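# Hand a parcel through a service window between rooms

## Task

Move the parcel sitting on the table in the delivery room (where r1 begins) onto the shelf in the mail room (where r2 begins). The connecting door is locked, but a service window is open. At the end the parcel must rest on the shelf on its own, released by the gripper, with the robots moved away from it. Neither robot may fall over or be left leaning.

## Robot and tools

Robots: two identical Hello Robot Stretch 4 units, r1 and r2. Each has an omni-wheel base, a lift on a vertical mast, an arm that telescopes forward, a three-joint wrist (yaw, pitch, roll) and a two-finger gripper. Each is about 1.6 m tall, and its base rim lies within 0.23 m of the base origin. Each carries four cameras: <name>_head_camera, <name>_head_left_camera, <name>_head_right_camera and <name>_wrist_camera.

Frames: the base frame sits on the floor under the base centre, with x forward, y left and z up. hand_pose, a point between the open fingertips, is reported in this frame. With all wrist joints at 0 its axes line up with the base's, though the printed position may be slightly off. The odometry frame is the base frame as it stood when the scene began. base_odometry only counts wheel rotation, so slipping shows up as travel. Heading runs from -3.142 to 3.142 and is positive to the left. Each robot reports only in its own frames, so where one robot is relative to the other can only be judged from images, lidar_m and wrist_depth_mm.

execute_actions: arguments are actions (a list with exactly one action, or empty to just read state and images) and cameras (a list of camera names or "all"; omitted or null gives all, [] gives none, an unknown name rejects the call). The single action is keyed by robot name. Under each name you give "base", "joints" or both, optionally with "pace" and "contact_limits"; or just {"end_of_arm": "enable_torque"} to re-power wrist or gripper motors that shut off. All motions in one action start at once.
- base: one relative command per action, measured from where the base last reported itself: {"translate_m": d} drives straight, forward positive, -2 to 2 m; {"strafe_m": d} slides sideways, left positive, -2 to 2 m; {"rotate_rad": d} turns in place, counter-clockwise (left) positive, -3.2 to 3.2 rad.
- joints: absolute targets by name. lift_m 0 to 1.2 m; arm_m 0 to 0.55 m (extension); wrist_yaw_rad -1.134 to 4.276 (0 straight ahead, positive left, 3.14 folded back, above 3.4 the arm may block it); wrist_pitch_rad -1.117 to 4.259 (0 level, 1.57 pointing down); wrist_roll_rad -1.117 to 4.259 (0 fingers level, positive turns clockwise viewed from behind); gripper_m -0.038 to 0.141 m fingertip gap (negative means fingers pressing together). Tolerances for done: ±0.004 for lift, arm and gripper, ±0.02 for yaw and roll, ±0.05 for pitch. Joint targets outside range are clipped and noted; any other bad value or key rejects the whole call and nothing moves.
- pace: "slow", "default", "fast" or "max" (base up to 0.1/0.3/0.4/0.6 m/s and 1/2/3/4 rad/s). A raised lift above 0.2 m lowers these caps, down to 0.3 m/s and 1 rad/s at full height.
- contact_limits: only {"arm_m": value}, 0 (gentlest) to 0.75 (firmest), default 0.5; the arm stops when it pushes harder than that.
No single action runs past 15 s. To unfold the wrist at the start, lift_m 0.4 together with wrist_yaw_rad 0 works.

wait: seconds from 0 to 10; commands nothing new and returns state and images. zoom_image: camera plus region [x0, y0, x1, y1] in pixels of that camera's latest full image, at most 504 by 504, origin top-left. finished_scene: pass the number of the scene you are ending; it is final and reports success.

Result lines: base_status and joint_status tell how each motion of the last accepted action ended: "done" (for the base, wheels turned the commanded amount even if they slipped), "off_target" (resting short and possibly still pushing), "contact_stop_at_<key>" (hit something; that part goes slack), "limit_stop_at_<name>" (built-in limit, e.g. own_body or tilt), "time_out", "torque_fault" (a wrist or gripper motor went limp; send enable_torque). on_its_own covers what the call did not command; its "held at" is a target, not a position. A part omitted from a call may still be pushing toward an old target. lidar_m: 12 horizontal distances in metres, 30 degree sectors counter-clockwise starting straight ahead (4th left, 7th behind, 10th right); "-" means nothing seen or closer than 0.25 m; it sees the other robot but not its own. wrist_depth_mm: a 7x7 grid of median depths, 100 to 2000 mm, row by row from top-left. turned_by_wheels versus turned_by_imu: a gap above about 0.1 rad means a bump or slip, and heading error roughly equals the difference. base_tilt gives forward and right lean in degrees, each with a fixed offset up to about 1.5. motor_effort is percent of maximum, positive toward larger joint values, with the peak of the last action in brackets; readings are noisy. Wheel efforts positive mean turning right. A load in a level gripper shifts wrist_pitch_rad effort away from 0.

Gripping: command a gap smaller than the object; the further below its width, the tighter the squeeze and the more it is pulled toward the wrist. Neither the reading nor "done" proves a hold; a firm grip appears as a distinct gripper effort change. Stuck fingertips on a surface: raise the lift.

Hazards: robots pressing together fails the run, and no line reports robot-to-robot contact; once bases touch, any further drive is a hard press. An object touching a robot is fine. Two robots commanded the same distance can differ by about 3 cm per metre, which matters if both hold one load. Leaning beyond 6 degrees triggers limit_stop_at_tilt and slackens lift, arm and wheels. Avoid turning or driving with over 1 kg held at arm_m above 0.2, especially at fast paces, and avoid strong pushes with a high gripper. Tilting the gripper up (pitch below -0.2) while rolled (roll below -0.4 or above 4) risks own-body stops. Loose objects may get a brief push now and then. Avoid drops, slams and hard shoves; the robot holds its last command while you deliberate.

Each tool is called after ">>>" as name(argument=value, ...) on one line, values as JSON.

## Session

>>> execute_actions(actions=[])

Scene clock: 0.00 s.
r1.base_odometry: x=+0.000 y=+0.000 heading=+0.000 (m, m, rad; r1's odometry frame)
r1.turned_by_wheels: +0.000 (rad since the last result)
r1.turned_by_imu: +0.000 (rad since the last result)
r1.base_tilt: forward=-0.3 right=+0.7 (deg)
r1.lidar_m: 1.29 1.28 1.42 2.21 1.79 0.97 1.09 2.47 0.97 0.90 0.96 1.10
r1.base_status: not commanded
r1.joint_positions: lift_m=+0.287 arm_m=+0.001 wrist_yaw_rad=+3.149 wrist_pitch_rad=+0.013 wrist_roll_rad=+0.005 gripper_m=+0.057
r1.joint_status: not commanded
r1.motor_effort: lift_m=+19 arm_m=+0 wrist_yaw_rad=+2 wrist_pitch_rad=-5 wrist_roll_rad=+1 gripper_m=-7 wheel_0=+0 wheel_1=+0 wheel_2=+0 (%)
r1.hand_pose: x=-0.1175 y=+0.0852 z=+0.4612 quat_wxyz=(-0.004, -0.006, +0.003, +1.000) (m; r1's base frame)
r1.wrist_depth_mm: - 138 - - - - - / - 132 - - - - - / - 128 203 - 1160 - - / 114 137 285 - - - - / - - - - - - - / 1537 1661 209 1661 1537 1863 1863 / 1138 1042 1160 1098 1078 1205 1255
r2.base_odometry: x=+0.000 y=+0.000 heading=+0.000 (m, m, rad; r2's odometry frame)
r2.turned_by_wheels: +0.000 (rad since the last result)
r2.turned_by_imu: +0.000 (rad since the last result)
r2.base_tilt: forward=-0.2 right=+0.6 (deg)
r2.lidar_m: 3.33 2.84 3.37 2.71 2.45 0.96 0.74 0.77 1.07 1.64 2.03 2.24
r2.base_status: not commanded
r2.joint_positions: lift_m=+0.157 arm_m=-0.003 wrist_yaw_rad=+3.184 wrist_pitch_rad=-0.014 wrist_roll_rad=-0.016 gripper_m=+0.057
r2.joint_status: not commanded
r2.motor_effort: lift_m=+20 arm_m=-1 wrist_yaw_rad=+1 wrist_pitch_rad=-6 wrist_roll_rad=-2 gripper_m=-5 wheel_0=+0 wheel_1=+0 wheel_2=+0 (%)
r2.hand_pose: x=-0.1236 y=+0.0752 z=+0.3389 quat_wxyz=(-0.021, +0.007, -0.008, +1.000) (m; r2's base frame)
r2.wrist_depth_mm: - 117 132 1138 1118 1397 1576 / - 109 133 1182 1281 1397 1537 / - 117 141 1160 1308 1430 1537 / 135 135 1078 1205 1281 1464 1537 / 960 1042 1078 1205 1308 1464 1576 / 946 991 195 1160 192 1255 1308 / 691 732 798 - 831 820 878
pictures: r1_head_camera, r1_head_left_camera, r1_head_right_camera, r1_wrist_camera, r2_head_camera, r2_head_left_camera, r2_head_right_camera, r2_wrist_camera
Images, in order (width x height): r1_head_camera 420x560, r1_head_left_camera 420x672, r1_head_right_camera 420x672, r1_wrist_camera 616x392, r2_head_camera 420x560, r2_head_left_camera 420x672, r2_head_right_camera 420x672, r2_wrist_camera 616x392.

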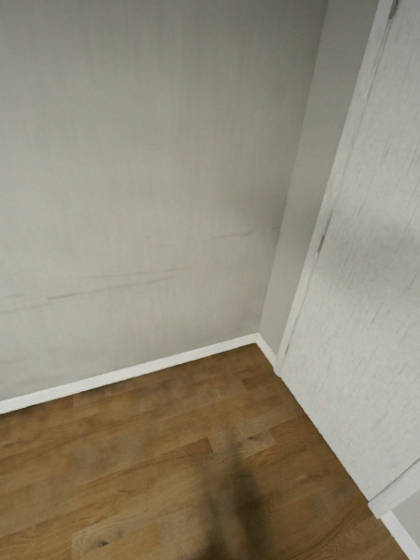

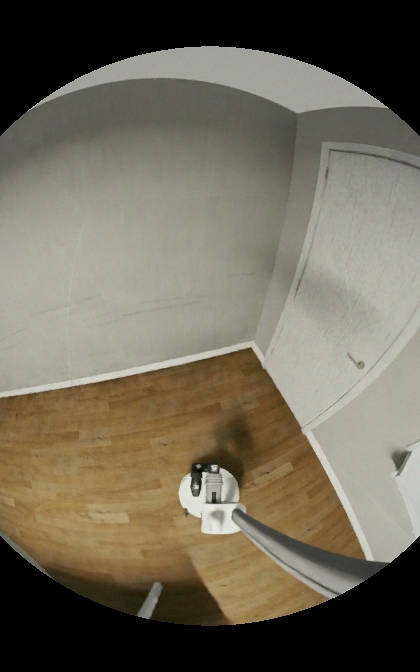

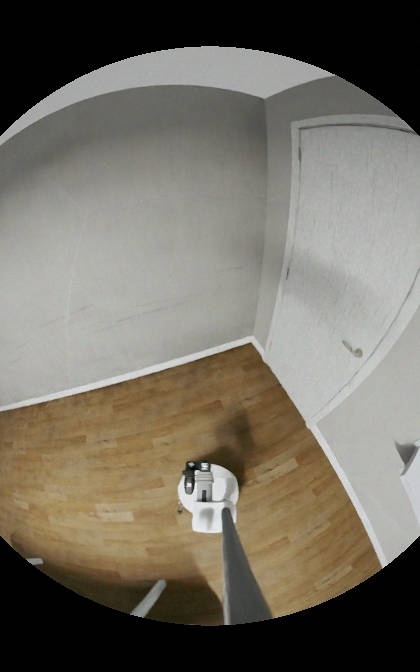

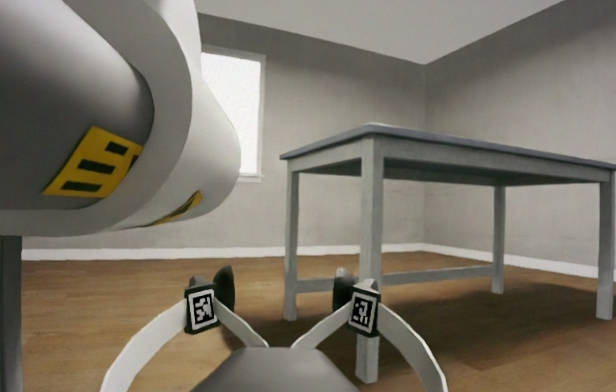

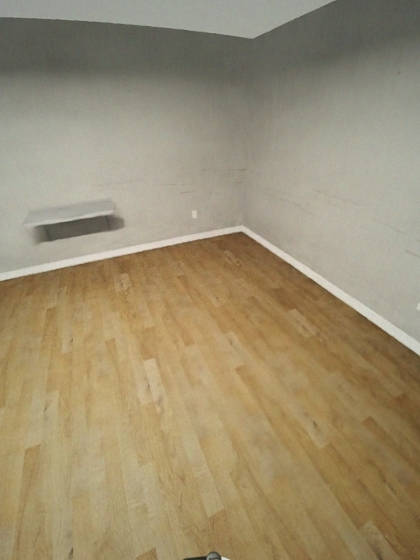

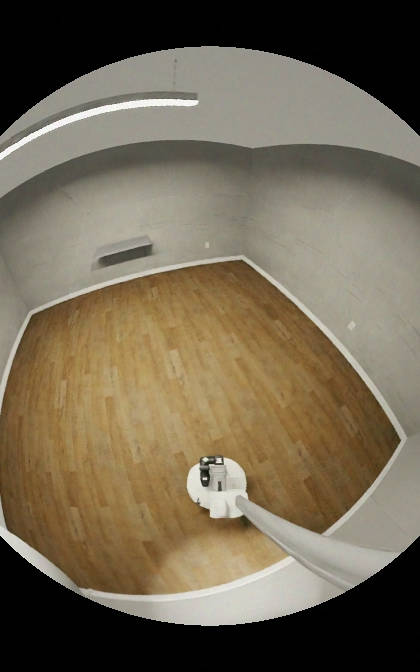

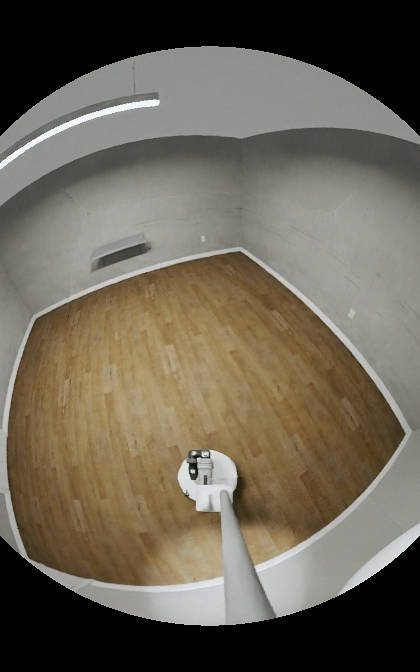

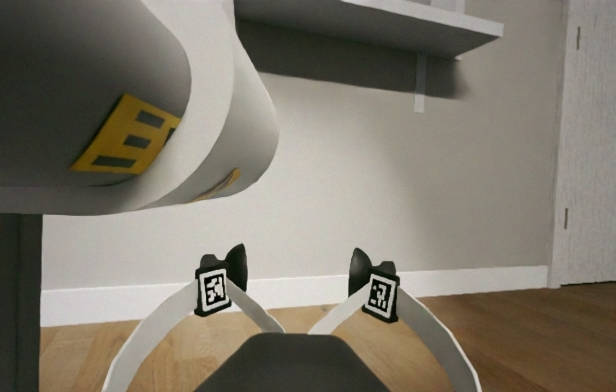

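>>> execute_actions(actions=[{"r1":{"base":{"rotate_rad":-2.79},"joints":{"lift_m":0.45,"wrist_yaw_rad":0,"gripper_m":0.14},"pace":"fast"},"r2":{"base":{"rotate_rad":-2.78},"joints":{"lift_m":0.7,"wrist_yaw_rad":0,"gripper_m":0.14},"pace":"fast"}}], cameras=["r1_head_camera","r1_head_left_camera","r2_head_camera","r2_head_left_camera"])

Scene clock: 3.07 s.
r1.base_odometry: x=+0.000 y=+0.000 heading=-2.790 (m, m, rad; r1's odometry frame)
r1.turned_by_wheels: -2.790 (rad since the last result)
r1.turned_by_imu: -2.786 (rad since the last result)
r1.base_tilt: forward=-0.5 right=+0.8 (deg)
r1.lidar_m: 3.45 1.15 0.89 0.98 0.99 1.34 1.28 1.33 1.80 3.31 1.07 0.96
r1.base_status: done
r1.joint_positions: lift_m=+0.450 arm_m=+0.001 wrist_yaw_rad=+0.000 wrist_pitch_rad=+0.013 wrist_roll_rad=+0.005 gripper_m=+0.140
r1.joint_status: all done
r1.motor_effort: lift_m=+20(23) arm_m=-1(0) wrist_yaw_rad=+1(6) wrist_pitch_rad=-7(6) wrist_roll_rad=+0(1) gripper_m=+1(5) wheel_0=+1(7) wheel_1=+0(12) wheel_2=+1(10) (%)
r1.hand_pose: x=+0.4601 y=-0.0873 z=+0.6244 quat_wxyz=(+1.000, +0.003, +0.006, +0.000) (m; r1's base frame)
r1.wrist_depth_mm: 1661 - - - - - - / 1661 - - - - - - / 1708 - - - - - - / 1708 - - - - 1060 707 / 1756 - - - - - - / 1708 209 - - 216 - - / 1464 1464 1576 153 1537 1205 1430
r2.base_odometry: x=+0.000 y=+0.000 heading=-2.780 (m, m, rad; r2's odometry frame)
r2.turned_by_wheels: -2.780 (rad since the last result)
r2.turned_by_imu: -2.761 (rad since the last result)
r2.base_tilt: forward=+0.1 right=+0.5 (deg)
r2.lidar_m: 0.74 1.01 1.35 2.03 2.14 2.88 3.35 3.41 2.80 2.63 1.12 0.78
r2.base_status: done
r2.joint_positions: lift_m=+0.700 arm_m=-0.003 wrist_yaw_rad=+0.000 wrist_pitch_rad=-0.014 wrist_roll_rad=-0.016 gripper_m=+0.140
r2.joint_status: all done
r2.motor_effort: lift_m=+22(21) arm_m=-1(1) wrist_yaw_rad=-3(1) wrist_pitch_rad=-6(7) wrist_roll_rad=-1(1) gripper_m=+4(1) wheel_0=+1(9) wheel_1=+1(11) wheel_2=+0(10) (%)
r2.hand_pose: x=+0.4569 y=-0.0873 z=+0.8822 quat_wxyz=(+1.000, -0.008, -0.007, +0.000) (m; r2's base frame)
r2.wrist_depth_mm: 732 723 750 - - - - / 732 750 759 - - - - / 750 741 741 - - - - / 741 750 750 759 991 - - / 750 750 750 768 778 778 798 / 759 759 759 759 768 798 788 / 759 768 768 - 788 768 798
pictures: r1_head_camera, r1_head_left_camera, r2_head_camera, r2_head_left_camera
Images, in order (width x height): r1_head_camera 420x560, r1_head_left_camera 420x672, r2_head_camera 420x560, r2_head_left_camera 420x672.

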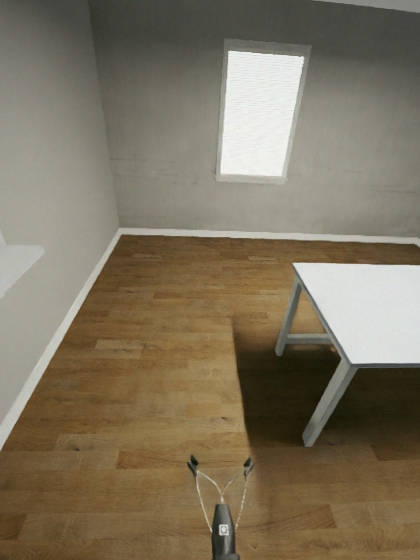

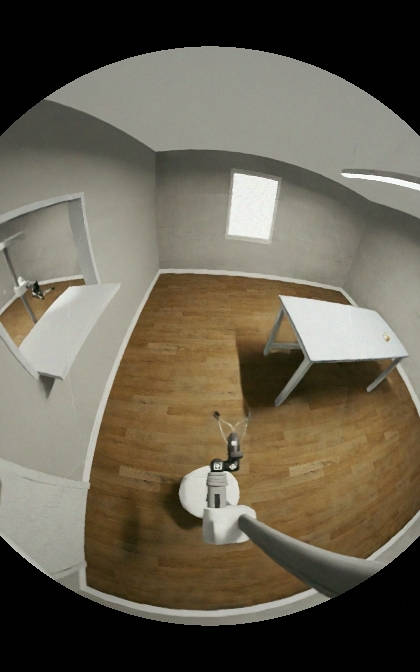

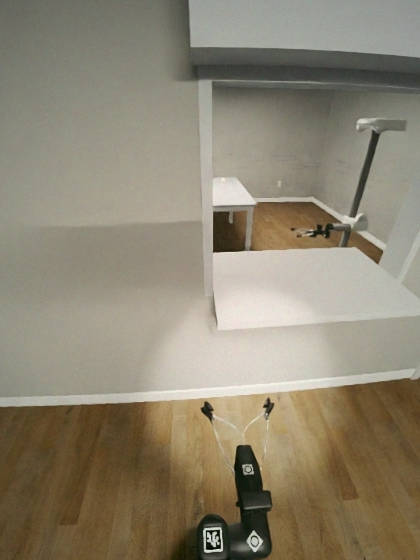

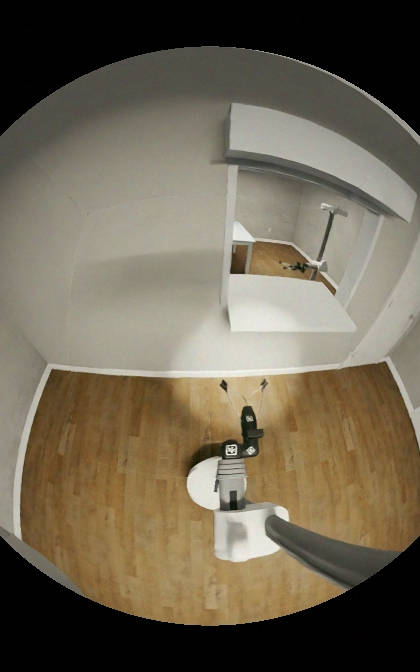

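>>> execute_actions(actions=[{"r1":{"base":{"strafe_m":-1.7},"joints":{"lift_m":0.79,"wrist_pitch_rad":0.45},"pace":"max"},"r2":{"base":{"strafe_m":-0.4},"joints":{"lift_m":0.96,"wrist_pitch_rad":0.45},"pace":"fast"}}], cameras=["r1_head_camera","r1_wrist_camera","r2_head_camera"])

Scene clock: 7.93 s.
r1.base_odometry: x=-0.586 y=+1.596 heading=-2.790 (m, m, rad; r1's odometry frame)
r1.turned_by_wheels: +0.000 (rad since the last result)
r1.turned_by_imu: +0.000 (rad since the last result)
r1.base_tilt: forward=-0.6 right=+0.6 (deg)
r1.lidar_m: 0.75 0.78 1.08 2.55 1.83 1.32 1.25 1.29 1.69 1.61 1.68 0.79
r1.base_status: done
r1.joint_positions: lift_m=+0.790 arm_m=+0.001 wrist_yaw_rad=+0.000 wrist_pitch_rad=+0.452 wrist_roll_rad=+0.005 gripper_m=+0.140
r1.joint_status: all done
r1.motor_effort: lift_m=+18(24) arm_m=-1(1) wrist_yaw_rad=+2(0) wrist_pitch_rad=-6(8) wrist_roll_rad=+0(1) gripper_m=+1(1) wheel_0=+1(17) wheel_1=+2(14) wheel_2=+1(1) (%)
r1.hand_pose: x=+0.4311 y=-0.0874 z=+0.8422 quat_wxyz=(+0.975, +0.003, +0.224, -0.001) (m; r1's base frame)
r1.wrist_depth_mm: - - - - - - 1808 / - - - - - - 1808 / 788 831 842 798 917 - 1756 / 564 580 591 615 640 - 1808 / 1661 1537 1576 1430 1661 1921 1756 / 1366 208 1430 1397 216 1464 1430 / 1138 1138 1205 154 1138 1182 1229
r2.base_odometry: x=-0.142 y=+0.374 heading=-2.780 (m, m, rad; r2's odometry frame)
r2.turned_by_wheels: +0.000 (rad since the last result)
r2.turned_by_imu: +0.001 (rad since the last result)
r2.base_tilt: forward=-0.1 right=+0.5 (deg)
r2.lidar_m: 0.74 0.75 1.39 2.47 2.55 3.45 3.34 3.32 2.35 2.24 1.43 0.80
r2.base_status: done
r2.joint_positions: lift_m=+0.960 arm_m=-0.003 wrist_yaw_rad=+0.000 wrist_pitch_rad=+0.452 wrist_roll_rad=-0.016 gripper_m=+0.140
r2.joint_status: all done
r2.motor_effort: lift_m=+22(24) arm_m=-1(1) wrist_yaw_rad=-1(1) wrist_pitch_rad=-5(7) wrist_roll_rad=-1(1) gripper_m=+0(1) wheel_0=-2(11) wheel_1=+1(12) wheel_2=+0(2) (%)
r2.hand_pose: x=+0.4279 y=-0.0874 z=+1.0120 quat_wxyz=(+0.975, -0.008, +0.224, +0.002) (m; r2's base frame)
r2.wrist_depth_mm: 691 - - - - - 707 / 723 946 - - - - 741 / 759 691 699 715 741 759 798 / 842 854 854 597 603 615 741 / 917 904 931 917 946 931 946 / 1008 1008 991 991 991 1025 1042 / 1118 1118 1118 - 1138 1160 1138
pictures: r1_head_camera, r1_wrist_camera, r2_head_camera
Images, in order (width x height): r1_head_camera 420x560, r1_wrist_camera 616x392, r2_head_camera 420x560.

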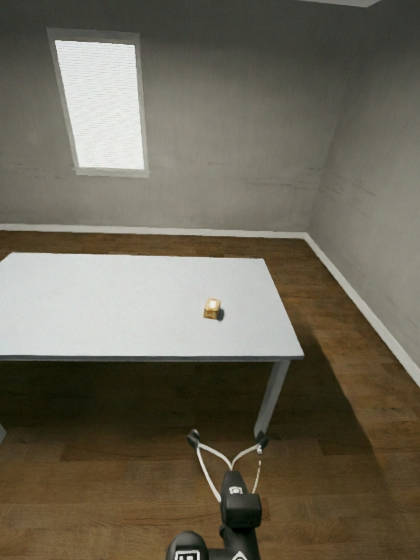

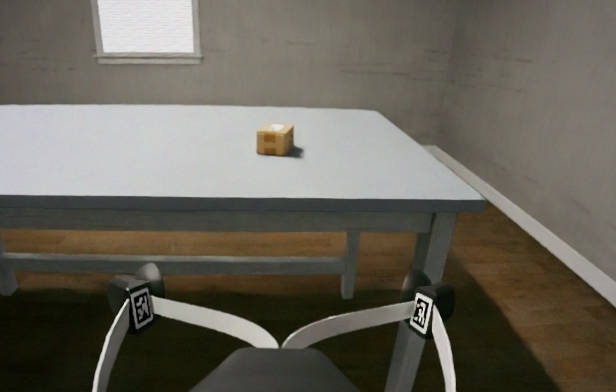

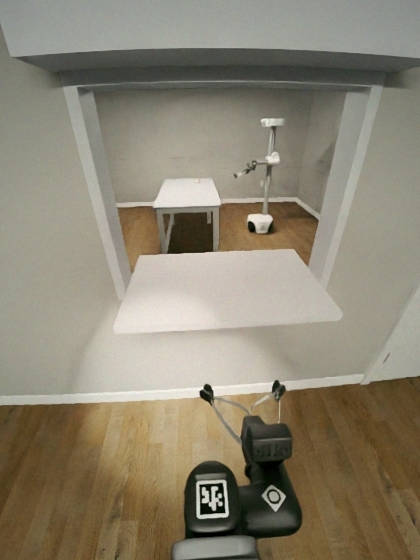

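>>> execute_actions(actions=[{"r1":{"base":{"translate_m":0.3},"joints":{"lift_m":0.76,"arm_m":0.18},"pace":"max"},"r2":{"base":{"translate_m":0.3},"pace":"max"}}], cameras=["r1_wrist_camera"])

Scene clock: 10.40 s.
r1.base_odometry: x=-0.867 y=+1.492 heading=-2.789 (m, m, rad; r1's odometry frame)
r1.turned_by_wheels: +0.000 (rad since the last result)
r1.turned_by_imu: +0.000 (rad since the last result)
r1.base_tilt: forward=-0.4 right=+0.8 (deg)
r1.lidar_m: 0.46 0.46 0.62 2.51 2.27 1.62 1.55 1.61 1.67 1.60 1.67 0.50
r1.base_status: done
r1.joint_positions: lift_m=+0.760 arm_m=+0.179 wrist_yaw_rad=+0.000 wrist_pitch_rad=+0.452 wrist_roll_rad=+0.005 gripper_m=+0.140
r1.joint_status: all done
r1.motor_effort: lift_m=+16(14) arm_m=+6(7) wrist_yaw_rad=+1(3) wrist_pitch_rad=-5(7) wrist_roll_rad=+0(1) gripper_m=-4(2) wheel_0=+0(8) wheel_1=+0(5) wheel_2=+2(13) (%)
r1.hand_pose: x=+0.6094 y=-0.0874 z=+0.8124 quat_wxyz=(+0.975, +0.002, +0.224, +0.000) (m; r1's base frame)
r1.wrist_depth_mm: - - - - - - 1863 / - - - - - - 1808 / 691 699 723 750 788 - 1863 / 452 462 480 488 508 521 1808 / 340 347 287 336 368 379 379 / 268 208 283 289 217 291 296 / 228 228 238 154 244 240 244
r2.base_odometry: x=-0.422 y=+0.268 heading=-2.779 (m, m, rad; r2's odometry frame)
r2.turned_by_wheels: +0.000 (rad since the last result)
r2.turned_by_imu: -0.002 (rad since the last result)
r2.base_tilt: forward=-0.1 right=+0.5 (deg)
r2.lidar_m: 0.45 0.48 0.96 2.46 2.57 3.42 3.66 3.31 2.35 2.24 0.67 0.48
r2.base_status: done
r2.joint_positions: lift_m=+0.960 arm_m=-0.003 wrist_yaw_rad=+0.000 wrist_pitch_rad=+0.452 wrist_roll_rad=-0.016 gripper_m=+0.140
r2.joint_status: not commanded
r2.motor_effort: lift_m=+22(22) arm_m=-1(1) wrist_yaw_rad=-2(3) wrist_pitch_rad=-5(5) wrist_roll_rad=+1(1) gripper_m=-2(2) wheel_0=+2(7) wheel_1=+2(6) wheel_2=+1(14) (%)
r2.hand_pose: x=+0.4279 y=-0.0874 z=+1.0120 quat_wxyz=(+0.975, -0.008, +0.224, +0.002) (m; r2's base frame)
r2.wrist_depth_mm: - - - - - - - / - - - - - - - / 621 683 699 723 750 768 - / 496 508 521 535 535 554 564 / 399 399 410 415 427 430 442 / 332 315 319 345 329 332 362 / 676 676 330 - 691 336 347
pictures: r1_wrist_camera
Images, in order (width x height): r1_wrist_camera 616x392.

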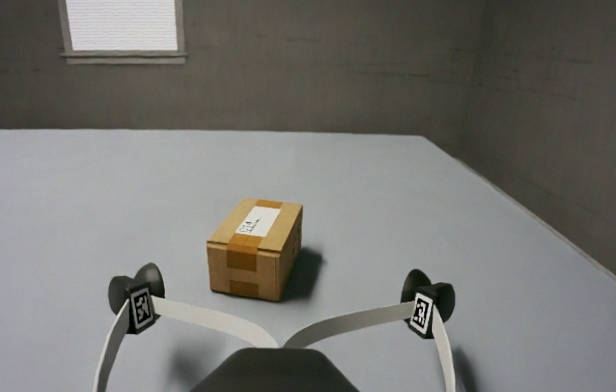

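>>> execute_actions(actions=[{"r1":{"base":{"strafe_m":0.025},"joints":{"lift_m":0.73,"arm_m":0.28},"pace":"fast"}}], cameras=["r1_wrist_camera"])

>>> execute_actions(actions=[{"r1":{"joints":{"gripper_m":0.02},"pace":"fast"}}], cameras=["r1_wrist_camera"])

Scene clock: 11.80 s.
r1.base_odometry: x=-0.859 y=+1.469 heading=-2.789 (m, m, rad; r1's odometry frame)
r1.turned_by_wheels: +0.000 (rad since the last result)
r1.turned_by_imu: +0.000 (rad since the last result)
r1.base_tilt: forward=-0.7 right=+0.8 (deg)
r1.lidar_m: 0.46 0.46 0.65 2.46 2.27 1.63 1.53 1.60 1.71 1.64 1.68 0.47
r1.base_status: done
r1.joint_positions: lift_m=+0.730 arm_m=+0.279 wrist_yaw_rad=+0.000 wrist_pitch_rad=+0.452 wrist_roll_rad=+0.005 gripper_m=+0.140
r1.joint_status: all done
r1.motor_effort: lift_m=+15(14) arm_m=+6(6) wrist_yaw_rad=+1(3) wrist_pitch_rad=-5(6) wrist_roll_rad=+1(0) gripper_m=+3(2) wheel_0=+2(12) wheel_1=-1(12) wheel_2=+0(0) (%)
r1.hand_pose: x=+0.7093 y=-0.0874 z=+0.7825 quat_wxyz=(+0.975, +0.002, +0.224, +0.000) (m; r1's base frame)
r1.wrist_depth_mm: - - - - - - 1808 / - - - - - - 1863 / 580 585 609 640 668 - 1921 / 384 394 402 413 427 439 1708 / 286 294 289 219 312 320 322 / 228 207 179 177 216 248 251 / 193 193 193 154 207 204 211
r2.base_odometry: x=-0.422 y=+0.268 heading=-2.779 (m, m, rad; r2's odometry frame)
r2.turned_by_wheels: +0.000 (rad since the last result)
r2.turned_by_imu: +0.000 (rad since the last result)
r2.base_tilt: forward=-0.2 right=+0.6 (deg)
r2.lidar_m: 0.43 0.48 0.96 2.47 2.53 3.48 3.67 3.28 2.35 2.25 0.68 0.46
r2.base_status: not commanded
r2.joint_positions: lift_m=+0.960 arm_m=-0.003 wrist_yaw_rad=+0.000 wrist_pitch_rad=+0.452 wrist_roll_rad=-0.016 gripper_m=+0.140
r2.joint_status: not commanded
r2.motor_effort: lift_m=+22(22) arm_m=-1(1) wrist_yaw_rad=+0(1) wrist_pitch_rad=-5(6) wrist_roll_rad=+0(0) gripper_m=+0(1) wheel_0=+2(2) wheel_1=+2(2) wheel_2=+2(1) (%)
r2.hand_pose: x=+0.4279 y=-0.0874 z=+1.0120 quat_wxyz=(+0.975, -0.008, +0.224, +0.002) (m; r2's base frame)
r2.wrist_depth_mm: - - - - - - - / - - - - - - - / 627 676 707 723 750 768 - / 496 508 525 530 535 564 564 / 402 404 410 421 424 433 442 / 332 317 320 342 329 332 359 / 676 676 330 - 691 340 345
pictures: r1_wrist_camera
Images, in order (width x height): r1_wrist_camera 616x392.

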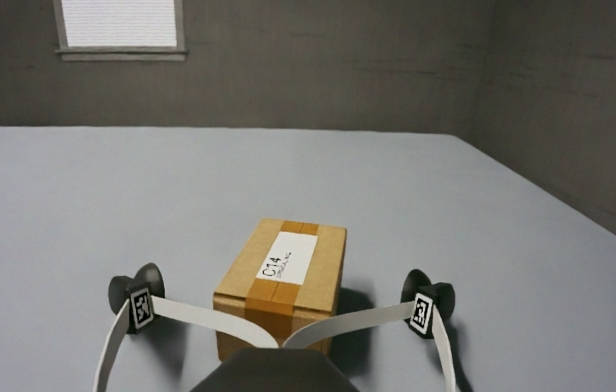

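Scene clock: 13.97 s.
r1.base_odometry: x=-0.859 y=+1.469 heading=-2.789 (m, m, rad; r1's odometry frame)
r1.turned_by_wheels: +0.000 (rad since the last result)
r1.turned_by_imu: +0.000 (rad since the last result)
r1.base_tilt: forward=-0.3 right=+0.6 (deg)
r1.lidar_m: 0.45 0.48 0.62 2.49 2.26 1.63 1.54 1.59 1.70 1.60 1.69 0.49
r1.base_status: not commanded
r1.joint_positions: lift_m=+0.730 arm_m=+0.279 wrist_yaw_rad=+0.000 wrist_pitch_rad=+0.452 wrist_roll_rad=+0.005 gripper_m=+0.020
r1.joint_status: all done
r1.motor_effort: lift_m=+15(15) arm_m=+6(6) wrist_yaw_rad=+1(1) wrist_pitch_rad=-7(7) wrist_roll_rad=-1(0) gripper_m=-18(19) wheel_0=+2(2) wheel_1=-1(1) wheel_2=+0(0) (%)
r1.hand_pose: x=+0.7092 y=-0.0874 z=+0.7823 quat_wxyz=(+0.975, +0.002, +0.224, -0.001) (m; r1's base frame)
r1.wrist_depth_mm: - - - - - - 1921 / - - - - - - 1863 / 585 591 615 634 661 - 1921 / 382 394 402 413 421 433 1708 / 285 293 282 208 314 317 320 / 227 230 167 165 192 249 248 / 193 187 189 165 202 203 210
r2.base_odometry: x=-0.422 y=+0.268 heading=-2.779 (m, m, rad; r2's odometry frame)
r2.turned_by_wheels: +0.000 (rad since the last result)
r2.turned_by_imu: +0.000 (rad since the last result)
r2.base_tilt: forward=+0.0 right=+0.4 (deg)
r2.lidar_m: 0.44 0.48 0.96 2.46 2.54 3.42 3.67 3.27 2.36 2.24 0.67 0.48
r2.base_status: not commanded
r2.joint_positions: lift_m=+0.960 arm_m=-0.003 wrist_yaw_rad=+0.000 wrist_pitch_rad=+0.452 wrist_roll_rad=-0.016 gripper_m=+0.140
r2.joint_status: not commanded
r2.motor_effort: lift_m=+22(22) arm_m=-1(1) wrist_yaw_rad=+0(2) wrist_pitch_rad=-5(5) wrist_roll_rad=-1(1) gripper_m=+0(2) wheel_0=+2(2) wheel_1=+2(2) wheel_2=+1(2) (%)
r2.hand_pose: x=+0.4279 y=-0.0874 z=+1.0120 quat_wxyz=(+0.975, -0.008, +0.224, +0.002) (m; r2's base frame)
r2.wrist_depth_mm: - - - - - - - / - - - - - - - / 627 676 707 723 750 759 - / 500 508 521 530 535 559 564 / 397 404 413 418 424 436 442 / 332 315 319 342 327 334 364 / 668 676 332 - 691 338 347
pictures: r1_wrist_camera
Images, in order (width x height): r1_wrist_camera 616x392.

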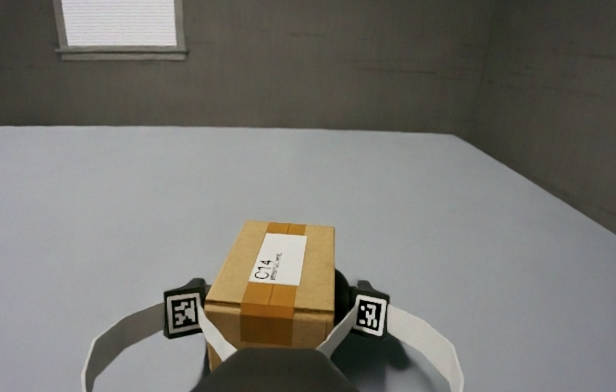

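>>> execute_actions(actions=[{"r1":{"joints":{"lift_m":0.77},"pace":"fast"}}], cameras=[])

>>> execute_actions(actions=[{"r1":{"base":{"rotate_rad":1.44},"joints":{"arm_m":0.1},"pace":"fast"},"r2":{"base":{"strafe_m":-0.15},"joints":{"lift_m":0.9},"pace":"fast"}}], cameras=["r1_head_camera"])

Scene clock: 15.20 s.
r1.base_odometry: x=-0.859 y=+1.469 heading=-2.789 (m, m, rad; r1's odometry frame)
r1.turned_by_wheels: +0.000 (rad since the last result)
r1.turned_by_imu: +0.000 (rad since the last result)
r1.base_tilt: forward=-0.5 right=+0.8 (deg)
r1.lidar_m: 0.45 0.48 0.65 2.48 2.27 1.63 1.55 1.60 1.71 1.63 1.68 0.49
r1.base_status: not commanded
r1.joint_positions: lift_m=+0.770 arm_m=+0.279 wrist_yaw_rad=+0.000 wrist_pitch_rad=+0.453 wrist_roll_rad=+0.005 gripper_m=+0.020
r1.joint_status: all done
r1.motor_effort: lift_m=+21(23) arm_m=+6(6) wrist_yaw_rad=+1(1) wrist_pitch_rad=-9(8) wrist_roll_rad=-1(1) gripper_m=-19(18) wheel_0=+2(2) wheel_1=-1(1) wheel_2=+0(0) (%)
r1.hand_pose: x=+0.7092 y=-0.0874 z=+0.8218 quat_wxyz=(+0.974, +0.002, +0.224, -0.001) (m; r1's base frame)
r1.wrist_depth_mm: - - - - - - 1921 / - - - - - - 1921 / - - - - - - 1863 / 473 480 492 508 525 539 1808 / 351 359 351 208 387 392 397 / 281 285 167 166 192 306 309 / 239 231 233 165 249 250 255
r2.base_odometry: x=-0.422 y=+0.268 heading=-2.779 (m, m, rad; r2's odometry frame)
r2.turned_by_wheels: +0.000 (rad since the last result)
r2.turned_by_imu: +0.000 (rad since the last result)
r2.base_tilt: forward=+0.0 right=+0.6 (deg)
r2.lidar_m: 0.45 0.46 0.94 2.46 2.56 3.42 3.68 3.31 2.37 2.25 0.68 0.48
r2.base_status: not commanded
r2.joint_positions: lift_m=+0.960 arm_m=-0.003 wrist_yaw_rad=+0.000 wrist_pitch_rad=+0.452 wrist_roll_rad=-0.016 gripper_m=+0.140
r2.joint_status: not commanded
r2.motor_effort: lift_m=+22(22) arm_m=-1(1) wrist_yaw_rad=-2(1) wrist_pitch_rad=-5(5) wrist_roll_rad=-1(1) gripper_m=+0(1) wheel_0=+2(2) wheel_1=+2(2) wheel_2=+2(2) (%)
r2.hand_pose: x=+0.4279 y=-0.0874 z=+1.0120 quat_wxyz=(+0.975, -0.008, +0.224, +0.002) (m; r2's base frame)
r2.wrist_depth_mm: - - - - - - - / - - - - - - - / 627 683 699 723 750 759 - / 500 512 517 535 544 554 569 / 399 402 410 415 427 433 445 / 334 317 317 345 329 334 362 / 676 676 332 - 691 336 347
pictures: none
No camera images: the call's "cameras" was empty. Leave "cameras" out to get every camera's image.

Scene clock: 17.07 s.
r1.base_odometry: x=-0.859 y=+1.469 heading=-1.350 (m, m, rad; r1's odometry frame)
r1.turned_by_wheels: +1.440 (rad since the last result)
r1.turned_by_imu: +1.438 (rad since the last result)
r1.base_tilt: forward=-0.4 right=+0.8 (deg)
r1.lidar_m: 2.49 2.60 1.72 1.54 1.57 1.79 1.63 1.65 0.51 0.45 0.44 0.56
r1.base_status: done
r1.joint_positions: lift_m=+0.770 arm_m=+0.101 wrist_yaw_rad=+0.000 wrist_pitch_rad=+0.453 wrist_roll_rad=+0.005 gripper_m=+0.020
r1.joint_status: all done
r1.motor_effort: lift_m=+21(21) arm_m=-7(7) wrist_yaw_rad=+0(0) wrist_pitch_rad=-7(9) wrist_roll_rad=-1(1) gripper_m=-19(17) wheel_0=-2(7) wheel_1=+0(7) wheel_2=-1(8) (%)
r1.hand_pose: x=+0.5315 y=-0.0874 z=+0.8218 quat_wxyz=(+0.974, +0.002, +0.224, +0.000) (m; r1's base frame)
r1.wrist_depth_mm: 1921 1921 - - - - - / - - - - - - - / - - - - - - - / - - - - - 544 554 / 1618 1661 1661 209 1661 492 397 / 1308 1336 167 164 192 1430 392 / 1098 1078 1078 165 1118 1160 1160
r2.base_odometry: x=-0.475 y=+0.408 heading=-2.780 (m, m, rad; r2's odometry frame)
r2.turned_by_wheels: +0.000 (rad since the last result)
r2.turned_by_imu: +0.000 (rad since the last result)
r2.base_tilt: forward=+0.1 right=+0.7 (deg)
r2.lidar_m: 0.46 0.47 0.67 2.52 2.71 3.66 3.66 3.07 2.19 2.10 1.01 0.49
r2.base_status: done
r2.joint_positions: lift_m=+0.900 arm_m=-0.003 wrist_yaw_rad=+0.000 wrist_pitch_rad=+0.452 wrist_roll_rad=-0.016 gripper_m=+0.140
r2.joint_status: all done
r2.motor_effort: lift_m=+17(18) arm_m=-1(1) wrist_yaw_rad=-1(1) wrist_pitch_rad=-6(5) wrist_roll_rad=+0(1) gripper_m=+1(0) wheel_0=-1(11) wheel_1=+0(9) wheel_2=+0(1) (%)
r2.hand_pose: x=+0.4279 y=-0.0874 z=+0.9524 quat_wxyz=(+0.975, -0.008, +0.224, +0.002) (m; r2's base frame)
r2.wrist_depth_mm: - - - - - - 469 / 768 - - - - - 466 / 512 530 539 559 574 585 488 / 382 392 402 407 415 424 445 / 307 309 317 322 327 332 336 / 615 301 298 300 303 309 315 / 676 683 668 - 707 691 707
pictures: r1_head_camera
Images, in order (width x height): r1_head_camera 420x560.

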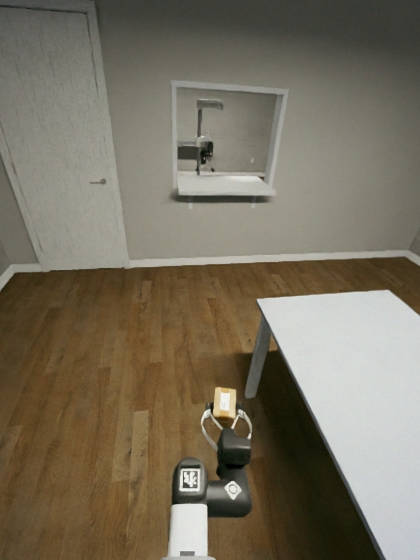

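>>> execute_actions(actions=[{"r1":{"base":{"translate_m":1.76},"joints":{"arm_m":0.5,"lift_m":0.92},"pace":"max"}}], cameras=["r1_head_camera","r1_wrist_camera","r2_wrist_camera"])

Scene clock: 22.97 s.
r1.base_odometry: x=-0.472 y=-0.248 heading=-1.350 (m, m, rad; r1's odometry frame)
r1.turned_by_wheels: +0.000 (rad since the last result)
r1.turned_by_imu: -0.002 (rad since the last result)
r1.base_tilt: forward=-0.5 right=+0.7 (deg)
r1.lidar_m: 0.71 0.75 1.14 1.81 1.82 2.24 1.89 0.70 0.86 2.95 1.60 0.80
r1.base_status: done
r1.joint_positions: lift_m=+0.920 arm_m=+0.499 wrist_yaw_rad=+0.000 wrist_pitch_rad=+0.453 wrist_roll_rad=+0.005 gripper_m=+0.020
r1.joint_status: all done
r1.motor_effort: lift_m=+21(27) arm_m=+6(7) wrist_yaw_rad=+1(3) wrist_pitch_rad=-8(9) wrist_roll_rad=+0(0) gripper_m=-21(19) wheel_0=+1(6) wheel_1=+0(8) wheel_2=+0(13) (%)
r1.hand_pose: x=+0.9293 y=-0.0874 z=+0.9718 quat_wxyz=(+0.974, +0.002, +0.224, +0.000) (m; r1's base frame)
r1.wrist_depth_mm: - - - - - - - / - - - - - - - / - - - - - - - / 496 512 525 530 554 569 591 / 370 382 368 208 404 415 415 / 296 300 166 163 192 324 325 / 251 243 245 165 264 265 267
r2.base_odometry: x=-0.475 y=+0.408 heading=-2.780 (m, m, rad; r2's odometry frame)
r2.turned_by_wheels: +0.000 (rad since the last result)
r2.turned_by_imu: -0.001 (rad since the last result)
r2.base_tilt: forward=+0.0 right=+0.4 (deg)
r2.lidar_m: 0.46 0.49 0.67 2.56 2.71 3.70 3.64 3.07 2.19 2.09 1.02 0.50
r2.base_status: not commanded
r2.joint_positions: lift_m=+0.900 arm_m=-0.003 wrist_yaw_rad=+0.000 wrist_pitch_rad=+0.452 wrist_roll_rad=-0.016 gripper_m=+0.140
r2.joint_status: not commanded
r2.motor_effort: lift_m=+17(17) arm_m=-1(1) wrist_yaw_rad=+0(1) wrist_pitch_rad=-5(5) wrist_roll_rad=-1(1) gripper_m=+2(2) wheel_0=-1(1) wheel_1=+0(0) wheel_2=+0(0) (%)
r2.hand_pose: x=+0.4279 y=-0.0874 z=+0.9524 quat_wxyz=(+0.975, -0.008, +0.224, +0.002) (m; r2's base frame)
r2.wrist_depth_mm: - - - 1430 - - 469 / 750 - - 723 - - 473 / 512 525 544 559 574 585 492 / 384 392 399 404 418 430 445 / 307 310 317 324 329 332 342 / 615 301 298 300 301 309 317 / 676 683 668 - 691 683 699
pictures: r1_head_camera, r1_wrist_camera, r2_wrist_camera
Images, in order (width x height): r1_head_camera 420x560, r1_wrist_camera 616x392, r2_wrist_camera 616x392.

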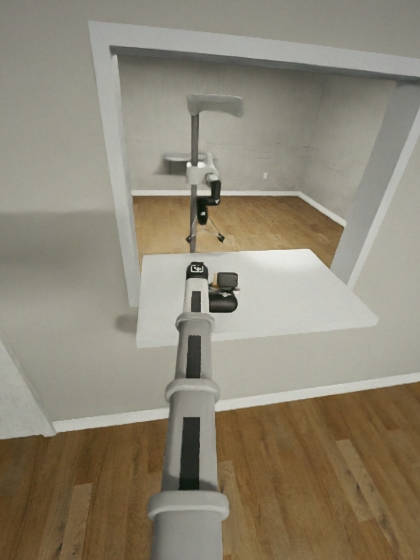

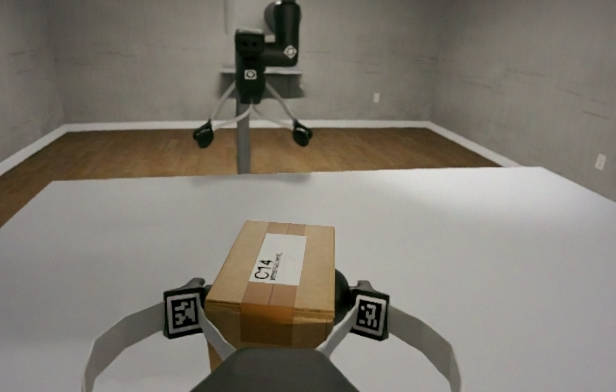

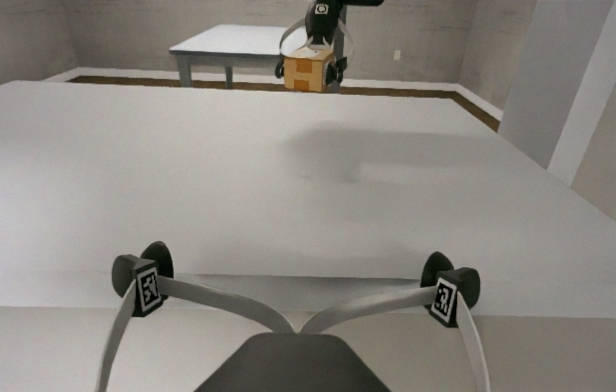

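>>> execute_actions(actions=[{"r1":{"joints":{"lift_m":0.87}},"r2":{"joints":{"arm_m":0.1}}}], cameras=[])

>>> execute_actions(actions=[{"r1":{"joints":{"gripper_m":0.1},"pace":"fast"},"r2":{"joints":{"arm_m":0.2,"lift_m":0.875}}}], cameras=[])

>>> execute_actions(actions=[{"r1":{"joints":{"arm_m":0.2},"pace":"max"},"r2":{"joints":{"arm_m":0.3}}}], cameras=["r1_wrist_camera","r2_wrist_camera"])

Scene clock: 24.63 s.
r1.base_odometry: x=-0.472 y=-0.248 heading=-1.350 (m, m, rad; r1's odometry frame)
r1.turned_by_wheels: +0.000 (rad since the last result)
r1.turned_by_imu: +0.000 (rad since the last result)
r1.base_tilt: forward=-0.6 right=+0.9 (deg)
r1.lidar_m: 0.72 0.73 1.13 1.82 1.83 2.26 1.89 0.71 0.87 2.95 1.60 0.79
r1.base_status: not commanded
r1.joint_positions: lift_m=+0.870 arm_m=+0.499 wrist_yaw_rad=+0.000 wrist_pitch_rad=+0.453 wrist_roll_rad=+0.005 gripper_m=+0.020
r1.joint_status: all done
r1.motor_effort: lift_m=+15(18) arm_m=+6(6) wrist_yaw_rad=+2(1) wrist_pitch_rad=-8(8) wrist_roll_rad=+1(1) gripper_m=-16(14) wheel_0=+1(1) wheel_1=+0(0) wheel_2=+0(0) (%)
r1.hand_pose: x=+0.9293 y=-0.0874 z=+0.9223 quat_wxyz=(+0.974, +0.002, +0.224, +0.000) (m; r1's base frame)
r1.wrist_depth_mm: - - - - - - - / - - - - - - - / - - 1098 585 - - - / 387 397 407 415 430 442 459 / 289 297 286 208 315 320 324 / 228 233 167 164 192 251 251 / 195 189 190 165 204 204 212
r2.base_odometry: x=-0.475 y=+0.408 heading=-2.780 (m, m, rad; r2's odometry frame)
r2.turned_by_wheels: +0.000 (rad since the last result)
r2.turned_by_imu: +0.000 (rad since the last result)
r2.base_tilt: forward=+0.0 right=+0.6 (deg)
r2.lidar_m: 0.45 0.47 0.67 2.55 2.73 3.67 3.67 3.08 2.19 2.10 1.00 0.49
r2.base_status: not commanded
r2.joint_positions: lift_m=+0.900 arm_m=+0.099 wrist_yaw_rad=+0.000 wrist_pitch_rad=+0.452 wrist_roll_rad=-0.016 gripper_m=+0.140
r2.joint_status: all done
r2.motor_effort: lift_m=+17(17) arm_m=+5(2) wrist_yaw_rad=-1(2) wrist_pitch_rad=-5(5) wrist_roll_rad=-1(1) gripper_m=+2(1) wheel_0=-1(1) wheel_1=+0(0) wheel_2=+0(0) (%)
r2.hand_pose: x=+0.5296 y=-0.0874 z=+0.9524 quat_wxyz=(+0.975, -0.008, +0.224, +0.002) (m; r2's base frame)
r2.wrist_depth_mm: - - - - - - - / - - - 634 - - 462 / 508 525 539 512 569 585 459 / 379 389 397 404 413 424 418 / 307 307 315 322 327 329 336 / 255 242 245 263 252 254 277 / 219 215 223 - 230 225 235
pictures: none
No camera images: the call's "cameras" was empty. Leave "cameras" out to get every camera's image.

Scene clock: 26.27 s.
r1.base_odometry: x=-0.472 y=-0.248 heading=-1.350 (m, m, rad; r1's odometry frame)
r1.turned_by_wheels: +0.000 (rad since the last result)
r1.turned_by_imu: +0.000 (rad since the last result)
r1.base_tilt: forward=-0.5 right=+0.7 (deg)
r1.lidar_m: 0.72 0.75 1.15 1.81 1.84 2.28 1.90 0.70 0.85 2.95 1.63 0.80
r1.base_status: not commanded
r1.joint_positions: lift_m=+0.870 arm_m=+0.499 wrist_yaw_rad=+0.000 wrist_pitch_rad=+0.452 wrist_roll_rad=+0.005 gripper_m=+0.100
r1.joint_status: all done
r1.motor_effort: lift_m=+15(15) arm_m=+6(6) wrist_yaw_rad=+1(1) wrist_pitch_rad=-6(7) wrist_roll_rad=+0(1) gripper_m=-8(23) wheel_0=+1(1) wheel_1=+0(0) wheel_2=+0(0) (%)
r1.hand_pose: x=+0.9293 y=-0.0874 z=+0.9224 quat_wxyz=(+0.975, +0.002, +0.224, +0.000) (m; r1's base frame)
r1.wrist_depth_mm: - - - 661 - - - / - - - - - - - / - - 569 591 - - - / 389 399 410 415 430 442 455 / 290 296 291 220 317 320 325 / 230 225 186 182 210 252 252 / 195 195 198 154 204 208 213
r2.base_odometry: x=-0.475 y=+0.408 heading=-2.780 (m, m, rad; r2's odometry frame)
r2.turned_by_wheels: +0.000 (rad since the last result)
r2.turned_by_imu: +0.000 (rad since the last result)
r2.base_tilt: forward=+0.0 right=+0.4 (deg)
r2.lidar_m: 0.47 0.46 0.67 2.55 2.73 3.65 3.67 3.09 2.22 2.10 1.02 0.47
r2.base_status: not commanded
r2.joint_positions: lift_m=+0.875 arm_m=+0.199 wrist_yaw_rad=+0.000 wrist_pitch_rad=+0.452 wrist_roll_rad=-0.016 gripper_m=+0.140
r2.joint_status: all done
r2.motor_effort: lift_m=+17(17) arm_m=+4(5) wrist_yaw_rad=+1(0) wrist_pitch_rad=-5(5) wrist_roll_rad=+0(1) gripper_m=+0(0) wheel_0=-1(1) wheel_1=+0(0) wheel_2=+0(1) (%)
r2.hand_pose: x=+0.6297 y=-0.0874 z=+0.9275 quat_wxyz=(+0.975, -0.008, +0.224, +0.002) (m; r2's base frame)
r2.wrist_depth_mm: - - - 569 - - - / - - - 1983 - - - / 442 452 455 407 469 508 - / 330 340 343 349 362 368 382 / 267 268 274 279 283 289 294 / 221 211 213 229 218 222 241 / 190 187 195 - 201 197 204
pictures: none
No camera images: the call's "cameras" was empty. Leave "cameras" out to get every camera's image.

Scene clock: 27.87 s.
r1.base_odometry: x=-0.472 y=-0.248 heading=-1.350 (m, m, rad; r1's odometry frame)
r1.turned_by_wheels: +0.000 (rad since the last result)
r1.turned_by_imu: +0.000 (rad since the last result)
r1.base_tilt: forward=-0.5 right=+0.7 (deg)
r1.lidar_m: 0.71 0.73 1.15 1.80 1.84 2.25 1.88 0.69 0.86 2.96 1.59 0.80
r1.base_status: not commanded
r1.joint_positions: lift_m=+0.870 arm_m=+0.201 wrist_yaw_rad=+0.000 wrist_pitch_rad=+0.452 wrist_roll_rad=+0.005 gripper_m=+0.100
r1.joint_status: all done
r1.motor_effort: lift_m=+15(15) arm_m=-7(6) wrist_yaw_rad=+2(0) wrist_pitch_rad=-6(6) wrist_roll_rad=+0(0) gripper_m=-4(4) wheel_0=+1(1) wheel_1=+0(1) wheel_2=+0(0) (%)
r1.hand_pose: x=+0.6315 y=-0.0875 z=+0.9224 quat_wxyz=(+0.975, +0.003, +0.224, -0.001) (m; r1's base frame)
r1.wrist_depth_mm: 477 - - 866 - - - / 480 - - - - - 741 / 477 597 615 535 683 715 699 / 392 394 410 421 433 442 459 / 306 320 338 351 377 707 778 / 574 580 621 668 210 778 866 / 609 647 683 154 768 866 946
r2.base_odometry: x=-0.475 y=+0.408 heading=-2.780 (m, m, rad; r2's odometry frame)
r2.turned_by_wheels: +0.000 (rad since the last result)
r2.turned_by_imu: +0.000 (rad since the last result)
r2.base_tilt: forward=+0.0 right=+0.5 (deg)
r2.lidar_m: 0.43 0.47 0.68 2.54 2.72 3.67 3.67 3.08 2.18 2.11 1.00 0.46
r2.base_status: not commanded
r2.joint_positions: lift_m=+0.875 arm_m=+0.299 wrist_yaw_rad=+0.000 wrist_pitch_rad=+0.452 wrist_roll_rad=-0.016 gripper_m=+0.140
r2.joint_status: all done
r2.motor_effort: lift_m=+16(16) arm_m=+4(9) wrist_yaw_rad=+1(2) wrist_pitch_rad=-5(5) wrist_roll_rad=-1(1) gripper_m=+0(0) wheel_0=-1(1) wheel_1=+0(0) wheel_2=+0(0) (%)
r2.hand_pose: x=+0.7297 y=-0.0874 z=+0.9275 quat_wxyz=(+0.975, -0.008, +0.224, +0.002) (m; r2's base frame)
r2.wrist_depth_mm: - - - - - - - / - - - - - - - / 439 452 469 343 492 512 - / 330 338 340 319 359 366 377 / 265 267 274 278 282 289 291 / 220 210 213 229 218 221 239 / 189 187 193 - 200 195 203
pictures: r1_wrist_camera, r2_wrist_camera
Images, in order (width x height): r1_wrist_camera 616x392, r2_wrist_camera 616x392.

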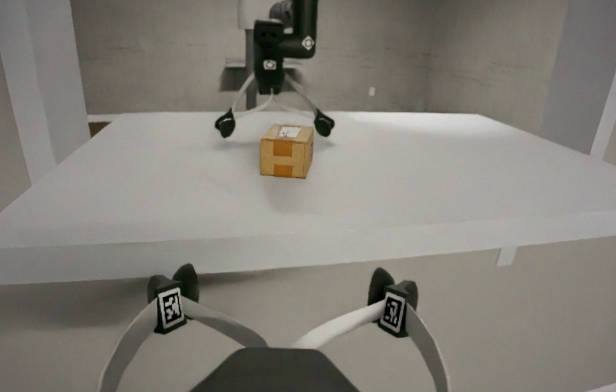

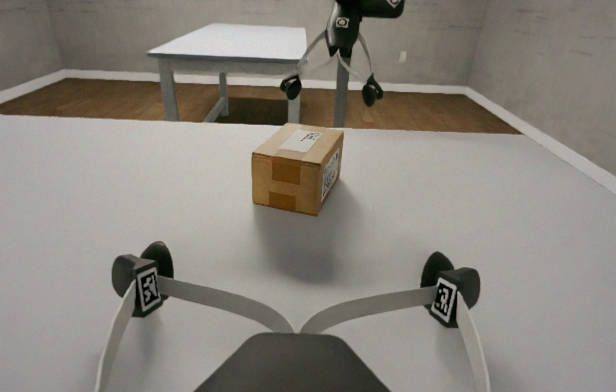

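>>> execute_actions(actions=[{"r2":{"base":{"strafe_m":0.07},"joints":{"arm_m":0.36,"wrist_yaw_rad":-0.3},"pace":"fast"},"r1":{"joints":{"arm_m":0.1},"pace":"fast"}}], cameras=[])

>>> execute_actions(actions=[{"r2":{"joints":{"arm_m":0.48},"pace":"fast"}}], cameras=["r1_wrist_camera","r2_wrist_camera"])

Scene clock: 29.57 s.
r1.base_odometry: x=-0.472 y=-0.248 heading=-1.350 (m, m, rad; r1's odometry frame)
r1.turned_by_wheels: +0.000 (rad since the last result)
r1.turned_by_imu: +0.000 (rad since the last result)
r1.base_tilt: forward=-0.4 right=+0.7 (deg)
r1.lidar_m: 0.73 0.73 1.16 1.81 1.82 2.27 1.89 0.71 0.84 2.96 1.62 0.79
r1.base_status: not commanded
r1.joint_positions: lift_m=+0.870 arm_m=+0.101 wrist_yaw_rad=+0.000 wrist_pitch_rad=+0.452 wrist_roll_rad=+0.005 gripper_m=+0.100
r1.joint_status: all done
r1.motor_effort: lift_m=+15(15) arm_m=-7(6) wrist_yaw_rad=+2(3) wrist_pitch_rad=-5(7) wrist_roll_rad=+1(1) gripper_m=-3(5) wheel_0=+1(1) wheel_1=+0(0) wheel_2=+0(0) (%)
r1.hand_pose: x=+0.5315 y=-0.0875 z=+0.9224 quat_wxyz=(+0.975, +0.003, +0.224, -0.001) (m; r1's base frame)
r1.wrist_depth_mm: 500 - - 854 - - 750 / 525 - - 1397 - - 741 / 554 609 627 574 683 723 750 / 392 407 430 449 477 508 544 / 634 668 699 750 788 842 891 / 683 699 732 798 210 931 1008 / 732 759 798 154 904 1042 1078
r2.base_odometry: x=-0.451 y=+0.343 heading=-2.780 (m, m, rad; r2's odometry frame)
r2.turned_by_wheels: +0.000 (rad since the last result)
r2.turned_by_imu: -0.001 (rad since the last result)
r2.base_tilt: forward=+0.0 right=+0.5 (deg)
r2.lidar_m: 0.46 0.48 0.93 2.54 2.65 3.59 3.68 3.17 2.28 2.19 1.00 0.47
r2.base_status: done
r2.joint_positions: lift_m=+0.875 arm_m=+0.359 wrist_yaw_rad=-0.300 wrist_pitch_rad=+0.452 wrist_roll_rad=-0.016 gripper_m=+0.140
r2.joint_status: all done
r2.motor_effort: lift_m=+17(17) arm_m=+4(6) wrist_yaw_rad=+0(7) wrist_pitch_rad=-6(5) wrist_roll_rad=-1(1) gripper_m=+1(1) wheel_0=+1(8) wheel_1=-2(10) wheel_2=+0(1) (%)
r2.hand_pose: x=+0.7523 y=-0.1601 z=+0.9275 quat_wxyz=(+0.964, +0.026, +0.223, -0.144) (m; r2's base frame)
r2.wrist_depth_mm: - - - - - - - / 1618 - - - - - - / 1661 459 462 484 496 - - / 330 338 289 336 359 368 375 / 264 267 274 277 283 289 291 / 221 210 212 229 218 221 241 / 189 186 194 - 200 196 204
pictures: none
No camera images: the call's "cameras" was empty. Leave "cameras" out to get every camera's image.

Scene clock: 30.73 s.
r1.base_odometry: x=-0.472 y=-0.248 heading=-1.350 (m, m, rad; r1's odometry frame)
r1.turned_by_wheels: +0.000 (rad since the last result)
r1.turned_by_imu: +0.000 (rad since the last result)
r1.base_tilt: forward=-0.4 right=+0.8 (deg)
r1.lidar_m: 0.72 0.72 1.16 1.79 1.81 2.26 1.91 0.70 0.86 2.93 1.62 0.80
r1.base_status: not commanded
r1.joint_positions: lift_m=+0.870 arm_m=+0.101 wrist_yaw_rad=+0.000 wrist_pitch_rad=+0.452 wrist_roll_rad=+0.005 gripper_m=+0.100
r1.joint_status: not commanded
r1.motor_effort: lift_m=+15(15) arm_m=-6(6) wrist_yaw_rad=+2(2) wrist_pitch_rad=-6(6) wrist_roll_rad=+0(1) gripper_m=-4(3) wheel_0=+1(1) wheel_1=-1(1) wheel_2=+0(0) (%)
r1.hand_pose: x=+0.5315 y=-0.0875 z=+0.9224 quat_wxyz=(+0.975, +0.003, +0.224, -0.001) (m; r1's base frame)
r1.wrist_depth_mm: 496 - - 768 - - 750 / 525 - - 976 - - 750 / 554 609 609 569 676 715 750 / 394 407 430 452 477 504 544 / 634 661 699 741 788 842 917 / 683 699 750 809 210 917 976 / 723 768 798 154 917 1025 1118
r2.base_odometry: x=-0.451 y=+0.343 heading=-2.780 (m, m, rad; r2's odometry frame)
r2.turned_by_wheels: +0.000 (rad since the last result)
r2.turned_by_imu: +0.000 (rad since the last result)
r2.base_tilt: forward=-0.1 right=+0.6 (deg)
r2.lidar_m: 0.44 0.46 0.97 2.55 2.64 3.58 3.67 3.18 2.29 2.18 0.98 0.49
r2.base_status: not commanded
r2.joint_positions: lift_m=+0.875 arm_m=+0.479 wrist_yaw_rad=-0.300 wrist_pitch_rad=+0.452 wrist_roll_rad=-0.016 gripper_m=+0.140
r2.joint_status: all done
r2.motor_effort: lift_m=+17(17) arm_m=+4(4) wrist_yaw_rad=-1(0) wrist_pitch_rad=-5(5) wrist_roll_rad=+0(1) gripper_m=-1(1) wheel_0=+1(1) wheel_1=-2(2) wheel_2=+0(0) (%)
r2.hand_pose: x=+0.8723 y=-0.1602 z=+0.9275 quat_wxyz=(+0.964, +0.026, +0.223, -0.144) (m; r2's base frame)
r2.wrist_depth_mm: - - - - - - - / 1576 - 1708 - - - - / - - - - - - - / 329 338 342 320 359 366 397 / 264 266 260 196 283 287 293 / 219 210 187 176 218 222 239 / 189 186 193 - 200 196 202
pictures: r1_wrist_camera, r2_wrist_camera
Images, in order (width x height): r1_wrist_camera 616x392, r2_wrist_camera 616x392.

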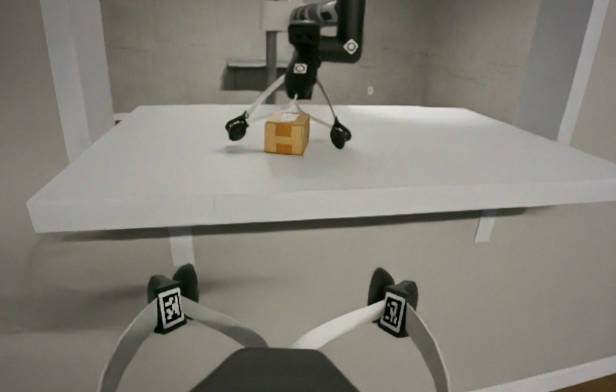

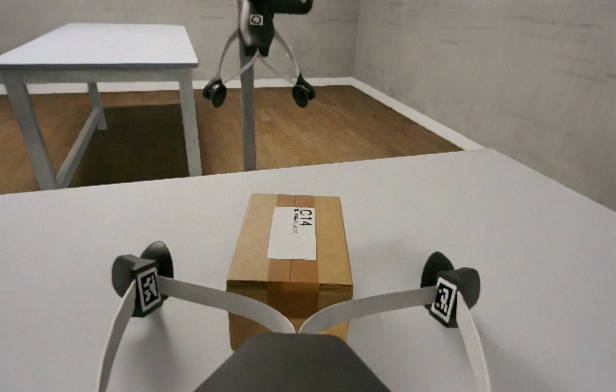

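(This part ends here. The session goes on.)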